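# Lift the carton with both hands and hold it

## Task

Grip the carton between the two hands, raise the whole carton off the table by at least three fingers' width, and keep it motionless in the air, touching nothing else, at the end. No motor of either hand may still show moving in hand_stopped_by when the scene ends, and nothing may be pushed or knocked off the table.

## Robot and tools

ROBOT. A humanoid upper body on a stand beyond the table's -x edge, facing about +x. left_arm is its own left arm, on the +y side, with a five-finger left hand. right_arm is on the -y side, with a right hand. The left hand is a mirror image of the right.

SCENE FRAME. Positions in results are metres. z = 0 is the table top and +z is up. +x runs away from the robot across the table. The near table edge is at x = 0.18. The pelvis sits 0.01 to 0.14 m above the table. Each shoulder is about 0.28 m above the pelvis and 0.06 m toward +x, at +0.10 y (left) or -0.10 y (right). A hand point cannot get more than 0.62 m from its shoulder. The body may be rotated or tilted, and printed positions can be off, especially at long reach.

HAND POINT AXES. Each arm is steered by a hand point 0.05 m in front of the palm, at the spot where the index pad meets the thumb tip in a pinch. +z runs along the straightened fingers, which extend 0.06 to 0.07 m past the point. +y points out of the palm. On the right hand +x points across the palm away from the thumb. On the left hand +x points toward the thumb. A wrist bracket on the little-finger side sticks out 0.03 m beyond the point in +y and 0.11 m across the palm, and it can strike things. With the thumb turned fully in front of the palm, the hand can wrap an object 0.035 to 0.08 m wide, which then rests across the palm. Turn the thumb before making contact.

THE 28-NUMBER ROW. Every motion command uses one row of 28 numbers, each in [-1, 1], and always covers both arms. The order is:
- left_arm dx, dy, dz, rx, ry, rz;
- left_gripper little, ring, middle, index, thumb_bend, thumb_turn, force_limit, speed;
- then the same 14 numbers for right_arm and right_gripper.

ARM NUMBERS. dx to rz are an offset, not a pose. They are measured from the hand point's measured pose at the start of the action, in that hand point's own axes. 1.0 equals 0.6 m of travel or 180 degrees of turn. rx, ry, rz form a single rotation vector. Each control step, the commanded pose is clipped to within 70 mm and 16 degrees of the measured pose. A large offset therefore may need several actions, and an arm will not go beyond its last clipped pose.

HAND NUMBERS. The six finger numbers are absolute targets, not offsets: +1 is straight or open, -1 is fully curled. thumb_turn +1 puts the thumb beside the palm, and -1 puts it in front of the palm. A pinch is roughly index -0.22, thumb_bend -0.75, thumb_turn -0.57. force_limit sets the closing load at which a motor stops: -1 is about 0 N and +1 is 10 N at the fingertip (15 N for the two thumb motors). It does not stop an opening motor. speed runs from near zero at -1 to full at +1, and full speed covers the whole travel in 0.6 s. Use -0.9 or lower for a gentle grip, because fast fingers overshoot the limit. A motor moves only when its target changes by 0.01 or more, then locks. Nothing means 'no change', so repeat a hand's previous eight numbers to keep it as it is. If no row has been sent yet, use its hand_measured plus hand_force_limit and hand_speed.

TOOLS.
- execute_actions(actions): a list of actions, each a table of up to 15 rows. Each row lasts one 1/30 s step, and a short table repeats its last row to fill 15 steps. Every row is an offset from that action's start pose, so rows do not add up. For the first action of a call, the start is the last reported pose. An empty list just returns the state and images.
- move(target, speed, blocking): target is one row, with offsets from the pose in the latest result that shows one. The hand numbers are sent at the start. Each hand point follows a straight line, all arms finishing together, within 0.5 to 10 s. speed is in m/s, from 0.002 to 0.5 (default 0.25), and the turn rate is capped at twice that value in rad/s. The path does not slow down for obstacles, and hands may lag or overshoot. blocking=false returns after 0.5 s. You must then call wait or stop before sending further actions or moves.
- wait(seconds): 0 to 10. The arms hold their last commands, and a running move continues.
- stop(): brakes a running move.
- zoom_image(camera, region): camera is cam_high, cam_left_wrist or cam_right_wrist. region is [x0, y0, x1, y1] in pixels, at most 504 by 504. cam_high images are 672x504, and the wrist cameras are 616x616.
- show_instructions(): shows the reference images.
- finished_scene(scene): ends the current scene, given its number.

RESULTS. The state line gives each hand point's position and wxyz quaternion in the scene frame. 'Hand target' is where the controller is currently driving that hand. hand_measured, hand_stopped_by and hand_load_n each list six values in the motor order. hand_stopped_by words are moving, target, force, stalled or fault (a dead motor). hand_load_n is positive when something pushes a finger open, and loads near 0 mean the grip is lost. The 'move:' line reports the ending (done, off_target, moving, held, fault), any limits (paced = clipped, held = steps blocked), and the distance to the target. 'pose unreachable' means the clearance check altered a command.

CAUTIONS. Do not let the arms, hands, brackets or fingers hit or press hard on each other. A contact torque reaching a joint limit stops that arm for 10 s. The limits are 23.5 N m for most joints but only 4.7 N m for wrist pitch and yaw, and the carton's weight counts. Avoid fast contact and targets set far past the surface, because both press harder. Holding loads heats motors, and at 120 °C the arm drops. Never knock anything off the table. Before finishing, make sure the carton is off the table, still and clear, and that every hand motor shows target, force or stalled rather than moving.

Each tool is called after "Call:" as name(argument=value, ...), one argument or row to a line, values as JSON.

## Session

Call:
execute_actions(
  actions=[],
)

Scene clock: 0.00 s.
left_arm: end_effector_position=(+0.1186, +0.1548, +0.5329) hand_measured=(+1.000, +1.000, +1.000, +1.000, +1.000, +1.000) hand_load_n=(+0.0, +0.0, +0.0, +0.0, +0.0, +0.0) hand_stopped_by=(target, target, target, target, target, target) hand_force_limit=0.00 hand_speed=-0.80 end_effector_quat_wxyz=(-0.047, +0.032, -0.083, +0.995) | right_arm: end_effector_position=(+0.1737, -0.0900, +0.5178) hand_measured=(+1.000, +1.000, +1.000, +1.000, +1.000, +1.000) hand_load_n=(+0.0, +0.0, +0.0, +0.0, +0.0, +0.0) hand_stopped_by=(target, target, target, target, target, target) hand_force_limit=0.00 hand_speed=-0.80 end_effector_quat_wxyz=(+0.971, -0.167, +0.067, +0.155)
Joint positions: left_arm=[-0.018  0.41   0.358 -0.623 -0.516 -1.041 -0.165] | right_arm=[-0.199 -0.577 -0.075 -0.471  0.547 -1.013  0.246]
Joint velocities: left_arm=[-0.018 -0.003 -0.002  0.002 -0.008  0.     0.   ] | right_arm=[ 0.008 -0.006  0.009  0.    -0.012  0.     0.   ]
Joint torques (N m, as the arm reports them, + toward a larger angle): no reading
Hand target (left_arm): +0.119, +0.155, +0.533; -0.047, +0.032, -0.083, +0.995
Hand target (right_arm): +0.174, -0.090, +0.518; +0.971, -0.167, +0.067, +0.155

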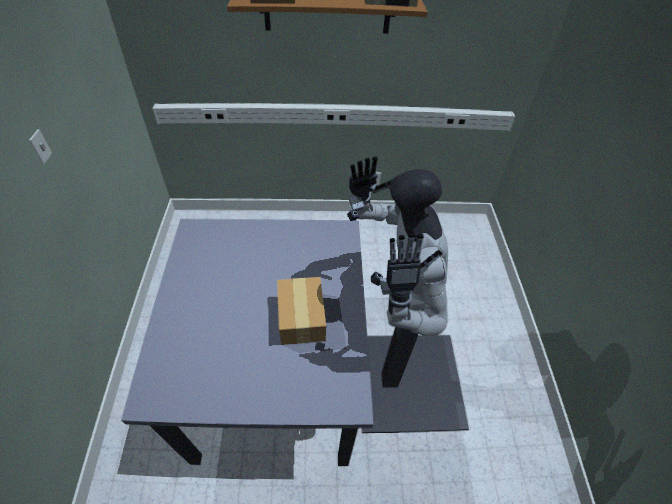

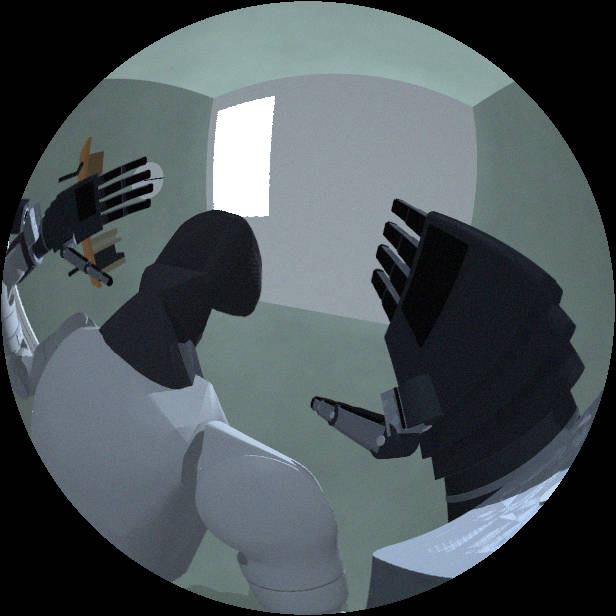

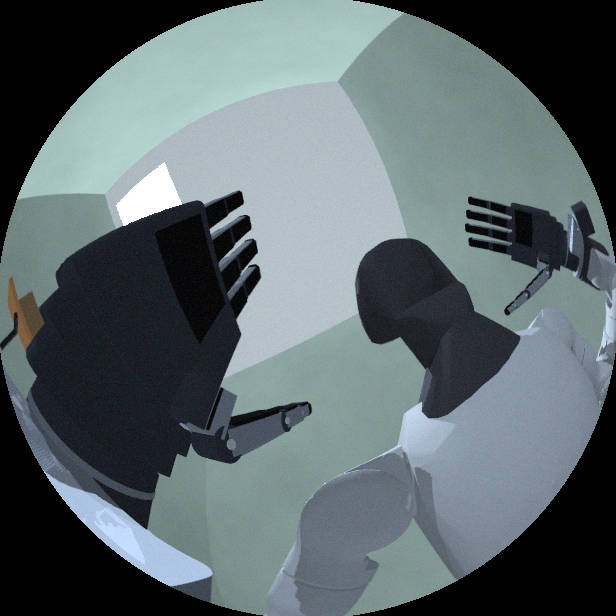

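Call:
move(
  target=[-0.48,-0.057,-0.55,-0.009,-0.726,-0.076,0.3,0.3,0.3,0.3,1,1,0,0,0.39,-0.04,-0.5,0.164,0.69,0.075,0.3,0.3,0.3,0.3,1,1,0,0],
  speed=0.4,
)

Call:
move(
  target=[-0.11,0.03,0.12,0,0,0,0.3,0.3,0.3,0.3,1,1,0,0,0.11,0.03,0.12,0,0,0,0.3,0.3,0.3,0.3,1,1,0,0],
  speed=0.15,
)

Scene clock: 3.70 s.
left_arm: end_effector_position=(+0.3836, +0.2657, +0.2100) hand_measured=(+0.300, +0.300, +0.300, +0.300, +1.000, +1.000) hand_load_n=(+0.0, +0.0, +0.0, +0.0, +0.0, +0.0) hand_stopped_by=(target, target, target, target, target, target) hand_force_limit=0.00 hand_speed=0.00 end_effector_quat_wxyz=(+0.002, +0.918, +0.002, +0.396) | right_arm: end_effector_position=(+0.3757, -0.1491, +0.1981) hand_measured=(+0.300, +0.300, +0.300, +0.300, +1.000, +1.000) hand_load_n=(+0.0, +0.0, +0.0, +0.0, +0.0, +0.0) hand_stopped_by=(target, target, target, target, target, target) hand_force_limit=0.00 hand_speed=0.00 end_effector_quat_wxyz=(+0.385, -0.015, +0.923, -0.006)
Joint positions: left_arm=[-0.261  1.214 -0.005 -0.019 -1.233  0.76   0.033] | right_arm=[-0.108 -1.161  0.083 -0.49   1.562  0.647 -0.72 ]
Joint velocities: left_arm=[ 0.011  0.003 -0.008  0.002  0.     0.     0.   ] | right_arm=[-0.003  0.     0.008  0.     0.003  0.     0.   ]
Joint torques (N m, as the arm reports them, + toward a larger angle): left_arm=[-4.3   4.27  1.94 -0.8   0.33 -0.72 -0.16] | right_arm=[-3.96 -5.26 -1.99 -1.49  0.42 -0.8  -0.08]
Hand target (left_arm): +0.384, +0.266, +0.210; +0.001, +0.919, +0.000, +0.395
Hand target (right_arm): +0.375, -0.149, +0.197; +0.382, -0.014, +0.924, -0.005
Off the commanded pose (left_arm): 0.014 m, 2 deg.
Off the commanded pose (right_arm): 0.005 m, 2 deg.
move: off_target (left_arm, right_arm)

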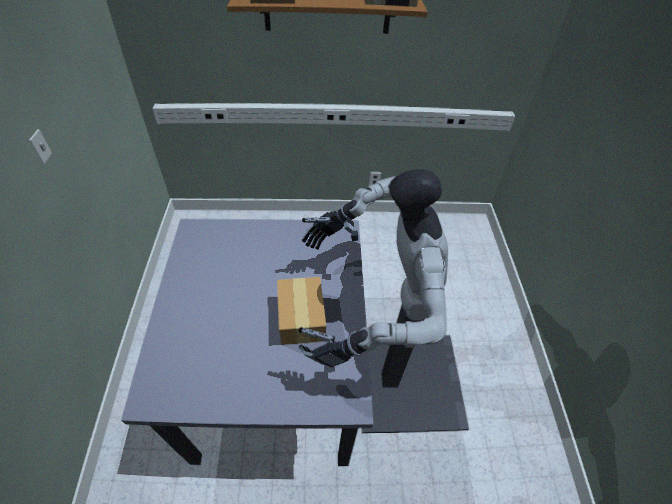

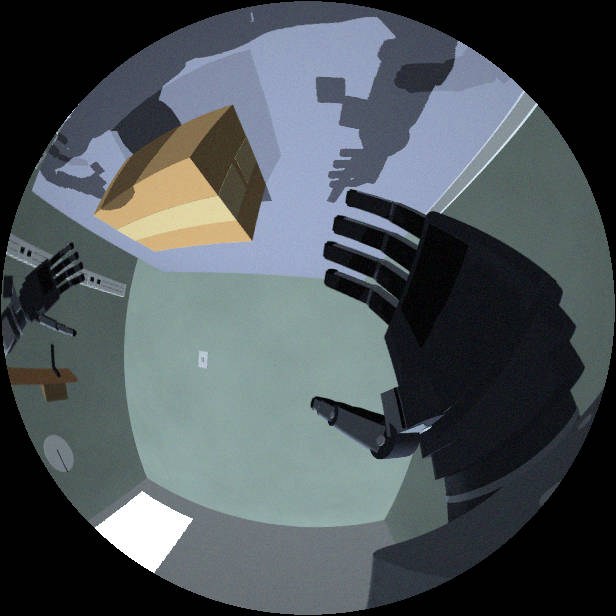

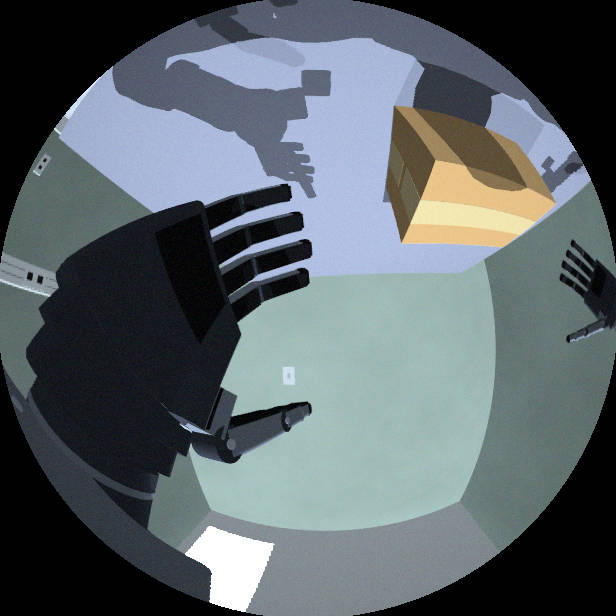

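Scene clock: 4.87 s.
left_arm: end_effector_position=(+0.3901, +0.2515, +0.1087) hand_measured=(+0.300, +0.300, +0.300, +0.300, +1.000, +1.000) hand_load_n=(+0.0, +0.0, +0.0, +0.0, +0.0, +0.0) hand_stopped_by=(target, target, target, target, target, target) hand_force_limit=0.00 hand_speed=0.00 end_effector_quat_wxyz=(+0.001, +0.920, +0.009, +0.391) | right_arm: end_effector_position=(+0.3822, -0.1283, +0.1037) hand_measured=(+0.300, +0.300, +0.300, +0.300, +1.000, +1.000) hand_load_n=(+0.0, +0.0, +0.0, +0.0, +0.0, +0.0) hand_stopped_by=(target, target, target, target, target, target) hand_force_limit=0.00 hand_speed=0.00 end_effector_quat_wxyz=(+0.385, -0.011, +0.923, -0.001)
Joint positions: left_arm=[-0.365  0.879 -0.262  0.34  -0.892  0.454 -0.063] | right_arm=[-0.201 -0.815  0.393 -0.125  1.085  0.456 -0.521]
Joint velocities: left_arm=[-0.005  0.011  0.003 -0.005  0.006  0.     0.   ] | right_arm=[-0.009  0.     0.002  0.011  0.002  0.     0.   ]
Joint torques (N m, as the arm reports them, + toward a larger angle): left_arm=[-4.58  3.84  1.58 -1.62  0.31 -0.87 -0.16] | right_arm=[-4.21 -4.56 -1.55 -2.29 -0.07 -1.11  0.21]
Hand target (left_arm): +0.390, +0.252, +0.109; -0.001, +0.920, +0.008, +0.392
Hand target (right_arm): +0.383, -0.128, +0.104; +0.387, -0.012, +0.922, -0.001
Off the commanded pose (left_arm): 0.006 m, 1 deg.
Off the commanded pose (right_arm): 0.006 m, 1 deg.
move: off_target (left_arm, right_arm)

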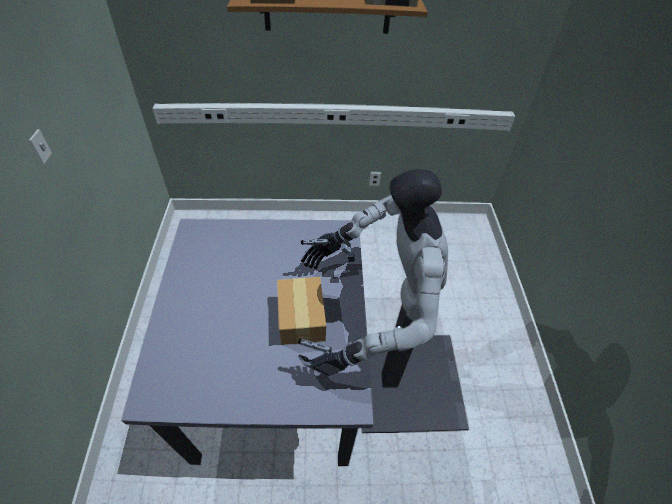

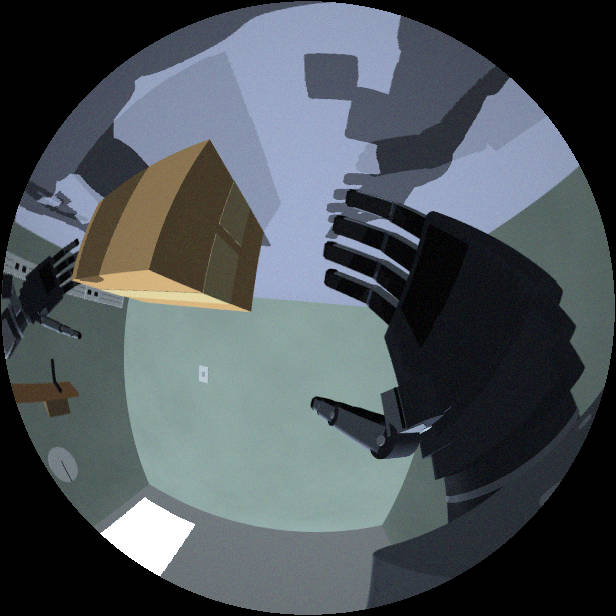

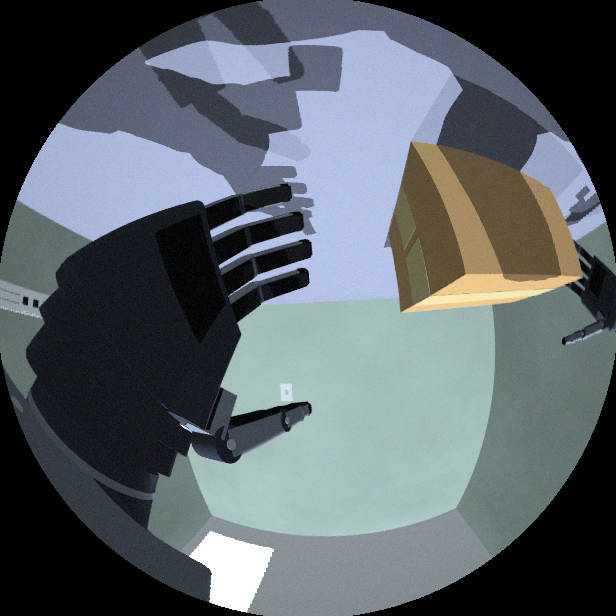

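Call:
move(
  target=[0.005,0.2,0.04,0,0,0,0.3,0.3,0.3,0.3,1,1,0,0,-0.02,0.2,0.04,0,0,0,0.3,0.3,0.3,0.3,1,1,0,0],
  speed=0.08,
)

Scene clock: 6.77 s.
left_arm: end_effector_position=(+0.4086, +0.1602, +0.0880) hand_measured=(+0.300, +0.300, +0.300, +0.300, +1.000, +1.000) hand_load_n=(+0.0, +0.0, +2.5, +0.0, +0.0, +0.0) hand_stopped_by=(target, target, target, target, target, target) hand_force_limit=0.00 hand_speed=0.00 end_effector_quat_wxyz=(-0.041, +0.921, +0.014, +0.386) | right_arm: end_effector_position=(+0.4159, -0.0361, +0.0977) hand_measured=(+0.300, +0.300, +0.300, +0.300, +1.000, +1.000) hand_load_n=(+0.0, +0.0, +2.5, +0.0, +0.0, +0.0) hand_stopped_by=(target, target, target, target, target, target) hand_force_limit=0.00 hand_speed=0.00 end_effector_quat_wxyz=(+0.395, +0.003, +0.918, -0.037)
Joint positions: left_arm=[-0.448  0.599 -0.39   0.163 -0.853  0.573  0.412] | right_arm=[-0.496 -0.425  0.576  0.053  0.985  0.508 -0.876]
Joint velocities: left_arm=[ 0.002  0.006  0.     0.002 -0.003  0.     0.   ] | right_arm=[ 0.    -0.003 -0.002 -0.018  0.008 -0.001  0.   ]
Joint torques (N m, as the arm reports them, + toward a larger angle): left_arm=[-5.58 -0.01  0.03 -4.18 -0.46 -0.57 -0.98] | right_arm=[-6.78  1.14  0.42 -3.76  0.71 -0.75  1.75]
Hand target (left_arm): +0.405, +0.131, +0.089; -0.001, +0.924, +0.002, +0.383
Hand target (right_arm): +0.410, -0.011, +0.102; +0.393, -0.010, +0.919, -0.002
Off the commanded pose (left_arm): 0.030 m, 5 deg.
Off the commanded pose (right_arm): 0.030 m, 5 deg.
move: off_target (left_arm, right_arm)

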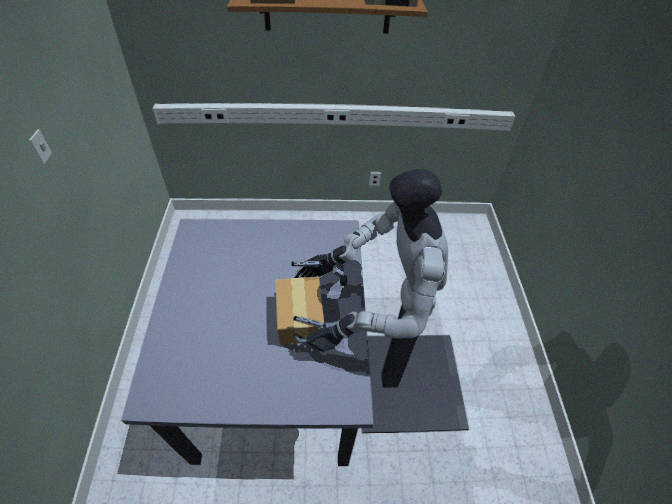

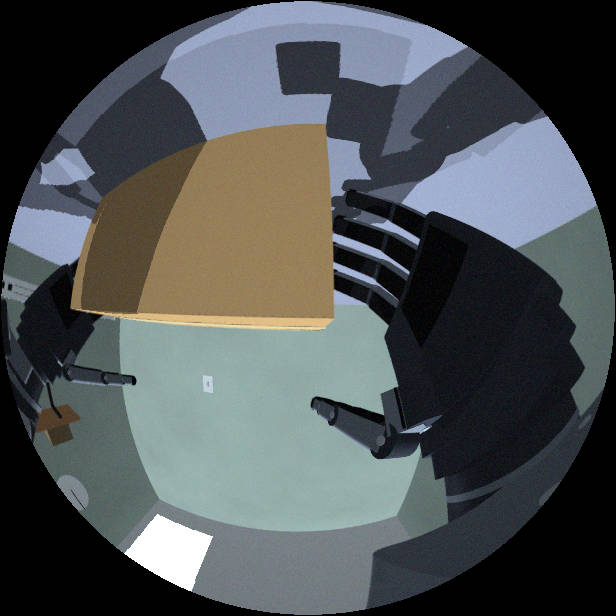

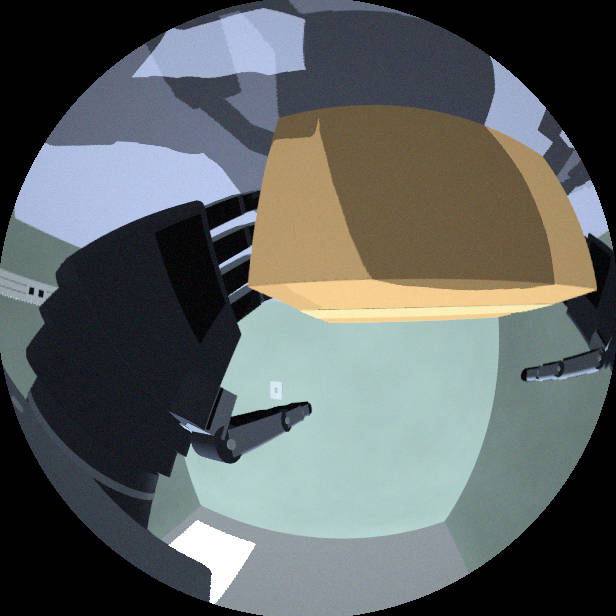

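Call:
execute_actions(
  actions=[
    [[0,0.07,0,-0.045,0,0,0,0,0.3,0,1,1,-0.6,-0.7,0,0.07,0,-0.045,0,0,0,0,0.3,0,1,1,-0.6,-0.7]],
    [[0.03,0.07,-0.05,-0.045,0,0,0,0,0.3,0,1,1,-0.6,-0.7,-0.025,0.07,-0.05,-0.045,0,0,0,0,0.3,0,1,1,-0.6,-0.7]],
    [[0.03,0.07,-0.05,-0.045,0,0,0,0,0.3,0,1,1,-0.6,-0.7,-0.025,0.07,-0.05,-0.045,0,0,0,0,0.3,0,1,1,-0.6,-0.7]],
    [[0.03,0.07,-0.05,-0.045,0,0,0,0,0.3,0,1,1,-0.6,-0.7,-0.025,0.07,-0.05,-0.045,0,0,0,0,0.3,0,1,1,-0.6,-0.7]],
    [[0.03,0.07,-0.05,-0.045,0,0,0,0,0.3,0,1,1,-0.6,-0.7,-0.025,0.07,-0.05,-0.045,0,0,0,0,0.3,0,1,1,-0.6,-0.7]],
    [[0.03,0.07,-0.05,-0.045,0,0,0,0,0.3,0,1,1,-0.6,-0.7,-0.025,0.07,-0.05,-0.045,0,0,0,0,0.3,0,1,1,-0.6,-0.7]],
  ],
)

Call:
wait(
  seconds=1,
)

Scene clock: 9.97 s.
left_arm: end_effector_position=(+0.4065, +0.1539, +0.2190) hand_measured=(+0.000, +0.152, +0.300, +0.286, +1.000, +1.000) hand_load_n=(+0.0, +0.0, +6.5, +3.0, +0.0, +0.0) hand_stopped_by=(target, force, target, force, target, target) hand_force_limit=-0.60 hand_speed=-0.70 end_effector_quat_wxyz=(-0.040, +0.918, -0.023, +0.394) | right_arm: end_effector_position=(+0.4330, -0.0408, +0.2073) hand_measured=(+0.152, +0.270, +0.300, +0.204, +1.000, +1.000) hand_load_n=(+4.0, +1.0, +1.0, +5.0, +0.0, +0.0) hand_stopped_by=(force, force, target, force, target, target) hand_force_limit=-0.60 hand_speed=-0.70 end_effector_quat_wxyz=(+0.434, -0.005, +0.900, -0.033)
Joint positions: left_arm=[-0.588  0.772 -0.044 -0.311 -1.405  1.195  0.819] | right_arm=[-0.622 -0.532  0.349 -0.315  1.316  0.857 -1.18 ]
Joint velocities: left_arm=[ 0.035 -0.035  0.011 -0.005 -0.023  0.071  0.021] | right_arm=[ 0.058 -0.005  0.     0.     0.008  0.044 -0.012]
Joint torques (N m, as the arm reports them, + toward a larger angle): left_arm=[-9.37 -0.1   1.23 -6.81 -3.03 -1.74 -1.8 ] | right_arm=[-10.81   2.47  -0.2   -6.34   2.57  -1.53   3.64]
Hand target (left_arm): +0.395, +0.111, +0.223; +0.029, +0.919, -0.057, +0.390
Hand target (right_arm): +0.417, +0.001, +0.213; +0.427, -0.040, +0.903, +0.032
Off the commanded pose (left_arm): 0.043 m, 8 deg.
Off the commanded pose (right_arm): 0.048 m, 9 deg.

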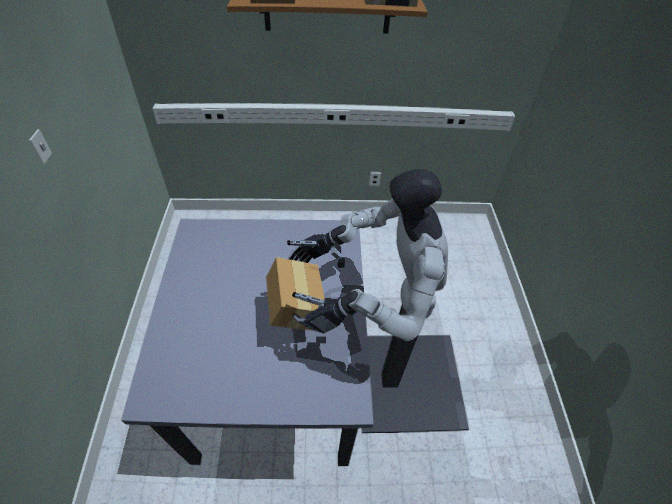

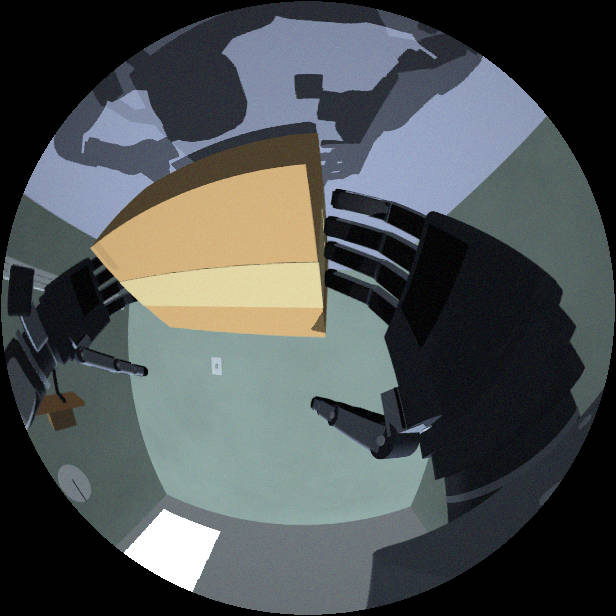

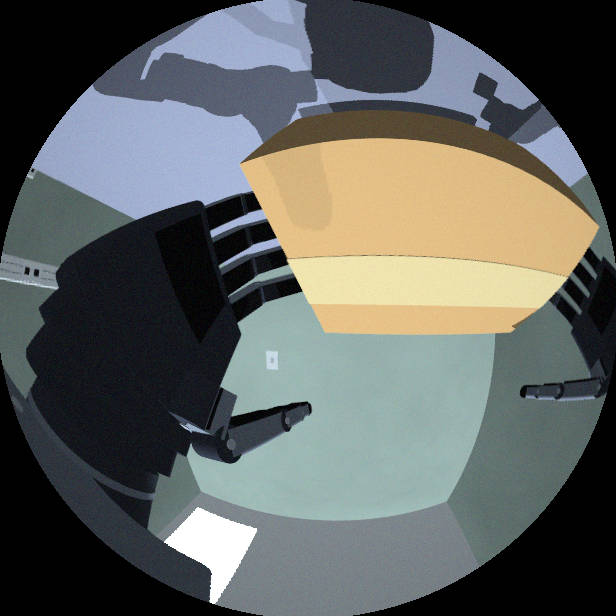

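Scene clock: 10.97 s.
left_arm: end_effector_position=(+0.4058, +0.1536, +0.2180) hand_measured=(+0.000, +0.152, +0.300, +0.286, +1.000, +1.000) hand_load_n=(+0.0, +0.0, +6.5, +3.0, +0.0, +0.0) hand_stopped_by=(target, force, target, force, target, target) hand_force_limit=-0.60 hand_speed=-0.70 end_effector_quat_wxyz=(-0.039, +0.919, -0.024, +0.393) | right_arm: end_effector_position=(+0.4323, -0.0410, +0.2061) hand_measured=(+0.152, +0.270, +0.300, +0.204, +1.000, +1.000) hand_load_n=(+4.0, +0.5, +1.0, +5.0, +0.0, +0.0) hand_stopped_by=(force, force, target, force, target, target) hand_force_limit=-0.60 hand_speed=-0.70 end_effector_quat_wxyz=(+0.433, -0.005, +0.901, -0.033)
Joint positions: left_arm=[-0.586  0.77  -0.043 -0.311 -1.406  1.198  0.82 ] | right_arm=[-0.62  -0.531  0.349 -0.315  1.316  0.859 -1.181]
Joint velocities: left_arm=[-0.005  0.006 -0.008  0.003  0.002  0.     0.   ] | right_arm=[ 0.009 -0.012 -0.002 -0.009  0.003  0.     0.   ]
Joint torques (N m, as the arm reports them, + toward a larger angle): left_arm=[-9.29 -0.17  1.19 -6.81 -3.06 -1.72 -1.8 ] | right_arm=[-10.85   2.39  -0.2   -6.34   2.49  -1.53   3.66]
Hand target (left_arm): +0.395, +0.111, +0.223; +0.029, +0.919, -0.057, +0.390
Hand target (right_arm): +0.417, +0.001, +0.213; +0.427, -0.040, +0.903, +0.032
Off the commanded pose (left_arm): 0.043 m, 8 deg.
Off the commanded pose (right_arm): 0.048 m, 9 deg.
wait: 1.00 s; at rest by 0.17 s

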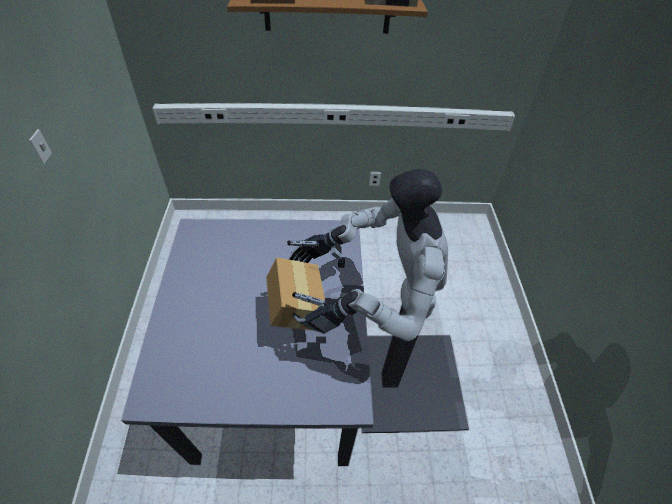

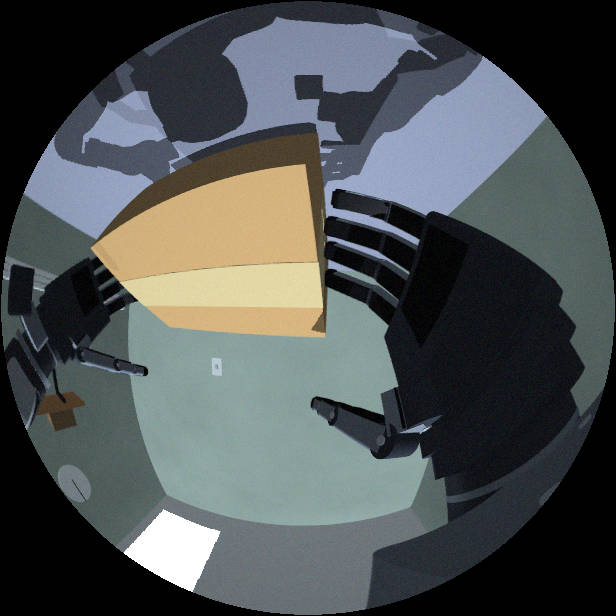

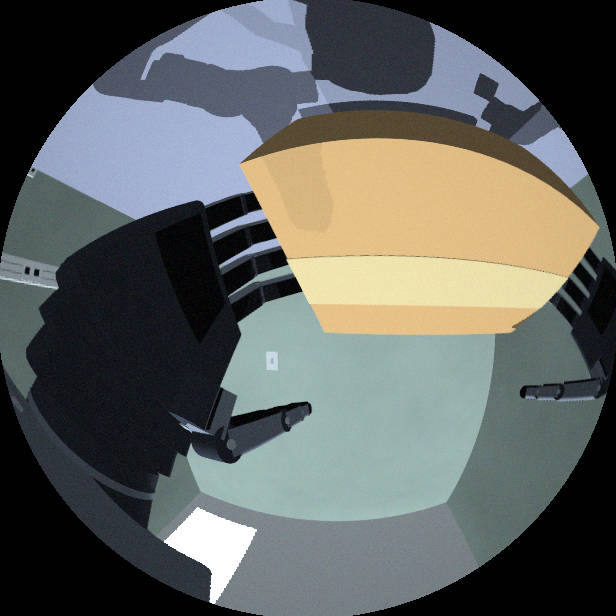

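Tilted and slipped; lifting further.

Call:
execute_actions(
  actions=[
    [[0.02,0.07,-0.045,-0.045,0,0,0,0,0.3,0,1,1,-0.6,-0.7,-0.025,0.07,-0.05,-0.045,0,0,0,0,0.3,0,1,1,-0.6,-0.7]],
    [[0.02,0.07,-0.045,-0.045,0,0,0,0,0.3,0,1,1,-0.6,-0.7,-0.025,0.07,-0.05,-0.045,0,0,0,0,0.3,0,1,1,-0.6,-0.7]],
    [[0.02,0.07,-0.045,-0.045,0,0,0,0,0.3,0,1,1,-0.6,-0.7,-0.025,0.07,-0.05,-0.045,0,0,0,0,0.3,0,1,1,-0.6,-0.7]],
  ],
)

Call:
wait(
  seconds=1,
)

Scene clock: 12.67 s.
left_arm: end_effector_position=(+0.4069, +0.1505, +0.2889) hand_measured=(+0.000, +0.152, +0.302, +0.286, +1.000, +1.000) hand_load_n=(+0.0, +4.5, +5.5, +0.0, +0.0, +0.0) hand_stopped_by=(target, force, target, force, target, target) hand_force_limit=-0.60 hand_speed=-0.70 end_effector_quat_wxyz=(-0.046, +0.904, +0.007, +0.424) | right_arm: end_effector_position=(+0.4376, -0.0438, +0.2760) hand_measured=(+0.154, +0.270, +0.300, +0.202, +1.000, +1.000) hand_load_n=(+7.0, +2.0, +0.0, +3.0, +0.0, +0.0) hand_stopped_by=(force, force, target, force, target, target) hand_force_limit=-0.60 hand_speed=-0.70 end_effector_quat_wxyz=(+0.453, +0.025, +0.890, -0.047)
Joint positions: left_arm=[-0.738  0.8    0.047 -0.362 -1.939  1.247  1.349] | right_arm=[-0.79  -0.488  0.213 -0.402  1.648  0.995 -1.589]
Joint velocities: left_arm=[ 0.034  0.057 -0.063 -0.002 -0.017 -0.068 -0.033] | right_arm=[ 0.031  0.035 -0.014 -0.006  0.002  0.032 -0.013]
Joint torques (N m, as the arm reports them, + toward a larger angle): left_arm=[-9.42  0.19  0.91 -5.78 -3.2  -1.22 -2.13] | right_arm=[-11.54   2.34  -0.29  -5.46   2.95  -1.11   3.93]
Hand target (left_arm): +0.393, +0.108, +0.290; +0.022, +0.907, -0.039, +0.418
Hand target (right_arm): +0.422, -0.002, +0.283; +0.450, -0.019, +0.893, +0.021
Off the commanded pose (left_arm): 0.046 m, 9 deg.
Off the commanded pose (right_arm): 0.048 m, 9 deg.
joint sent to its limit (left arm) — the command would take joint 5 (wrist roll) past its lower limit, so that joint was sent only as far as its limit.

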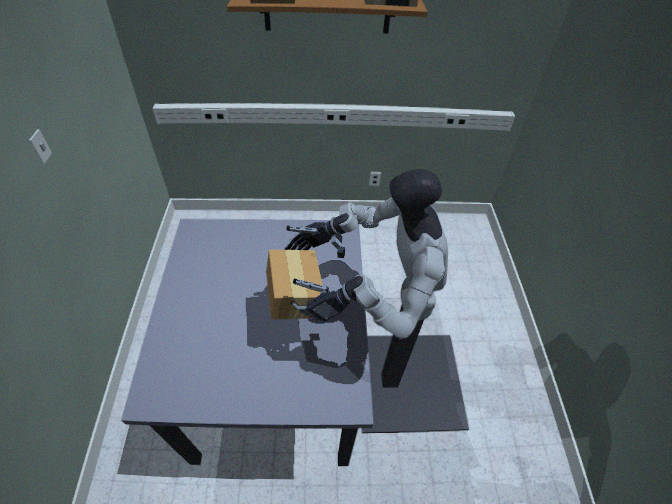

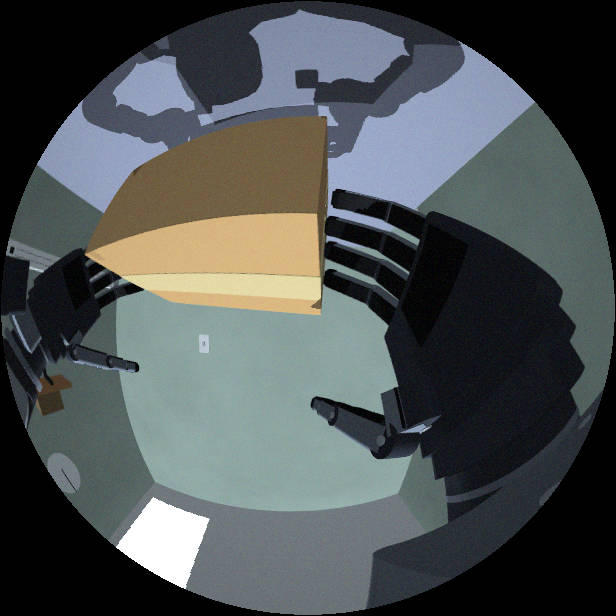

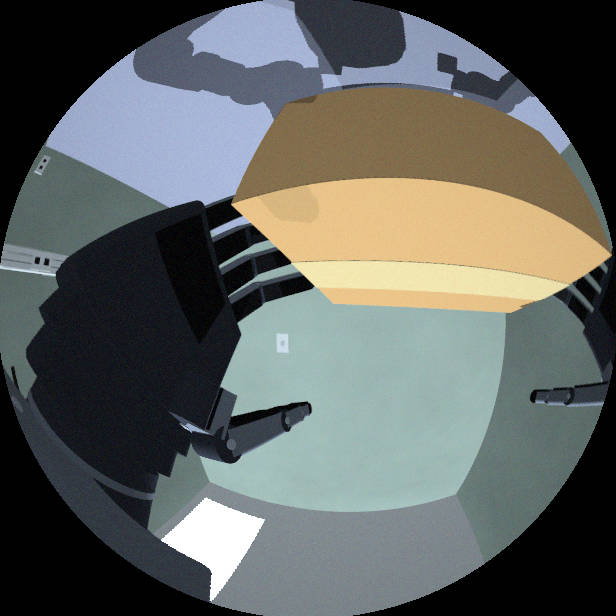

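Scene clock: 13.67 s.
left_arm: end_effector_position=(+0.4069, +0.1504, +0.2891) hand_measured=(+0.000, +0.152, +0.302, +0.286, +1.000, +1.000) hand_load_n=(+0.0, +4.5, +5.5, +0.0, +0.0, +0.0) hand_stopped_by=(target, force, target, force, target, target) hand_force_limit=-0.60 hand_speed=-0.70 end_effector_quat_wxyz=(-0.046, +0.904, +0.007, +0.425) | right_arm: end_effector_position=(+0.4376, -0.0439, +0.2761) hand_measured=(+0.154, +0.270, +0.300, +0.202, +1.000, +1.000) hand_load_n=(+7.0, +2.0, +0.0, +3.0, +0.0, +0.0) hand_stopped_by=(force, force, target, force, target, target) hand_force_limit=-0.60 hand_speed=-0.70 end_effector_quat_wxyz=(+0.453, +0.025, +0.890, -0.047)
Joint positions: left_arm=[-0.738  0.803  0.045 -0.364 -1.939  1.243  1.347] | right_arm=[-0.79  -0.486  0.211 -0.402  1.648  0.996 -1.589]
Joint velocities: left_arm=[-0.005 -0.006  0.     0.     0.003  0.     0.   ] | right_arm=[-0.003 -0.012 -0.003  0.008  0.006  0.     0.   ]
Joint torques (N m, as the arm reports them, + toward a larger angle): left_arm=[-9.37  0.04  0.94 -5.64 -3.28 -1.17 -2.13] | right_arm=[-11.49   2.54  -0.39  -5.47   2.96  -1.08   3.93]
Hand target (left_arm): +0.393, +0.108, +0.290; +0.022, +0.907, -0.039, +0.418
Hand target (right_arm): +0.422, -0.002, +0.283; +0.450, -0.019, +0.893, +0.021
Off the commanded pose (left_arm): 0.046 m, 9 deg.
Off the commanded pose (right_arm): 0.049 m, 9 deg.
wait: 1.00 s; at rest by 0.17 s

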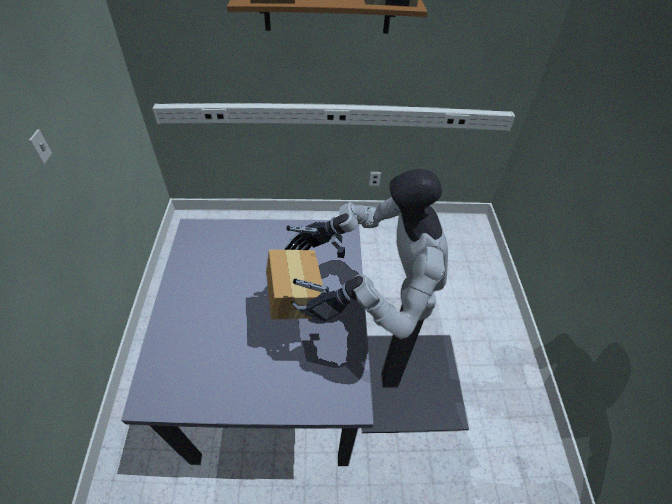

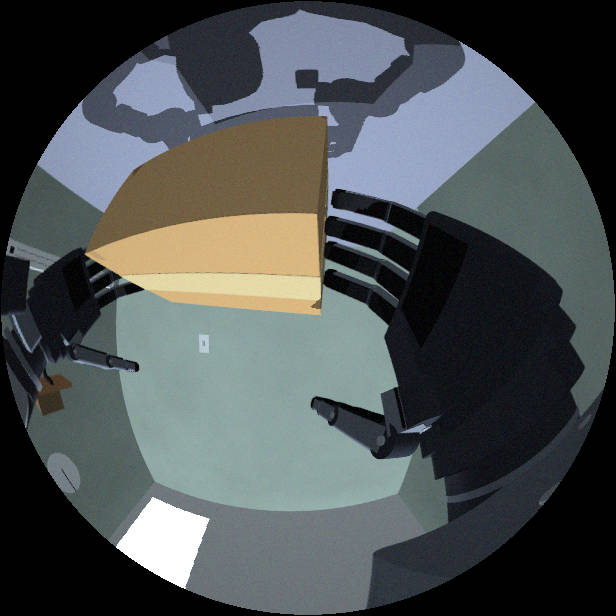

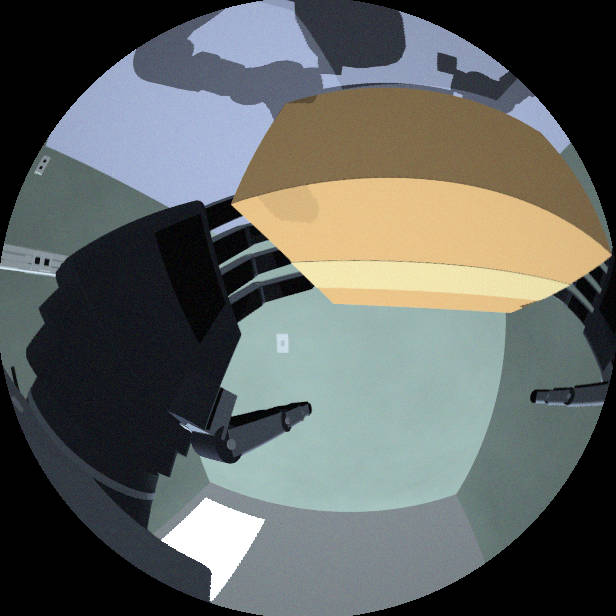

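Call:
finished_scene(
  scene=2,
)

The scene is finished: the task was done.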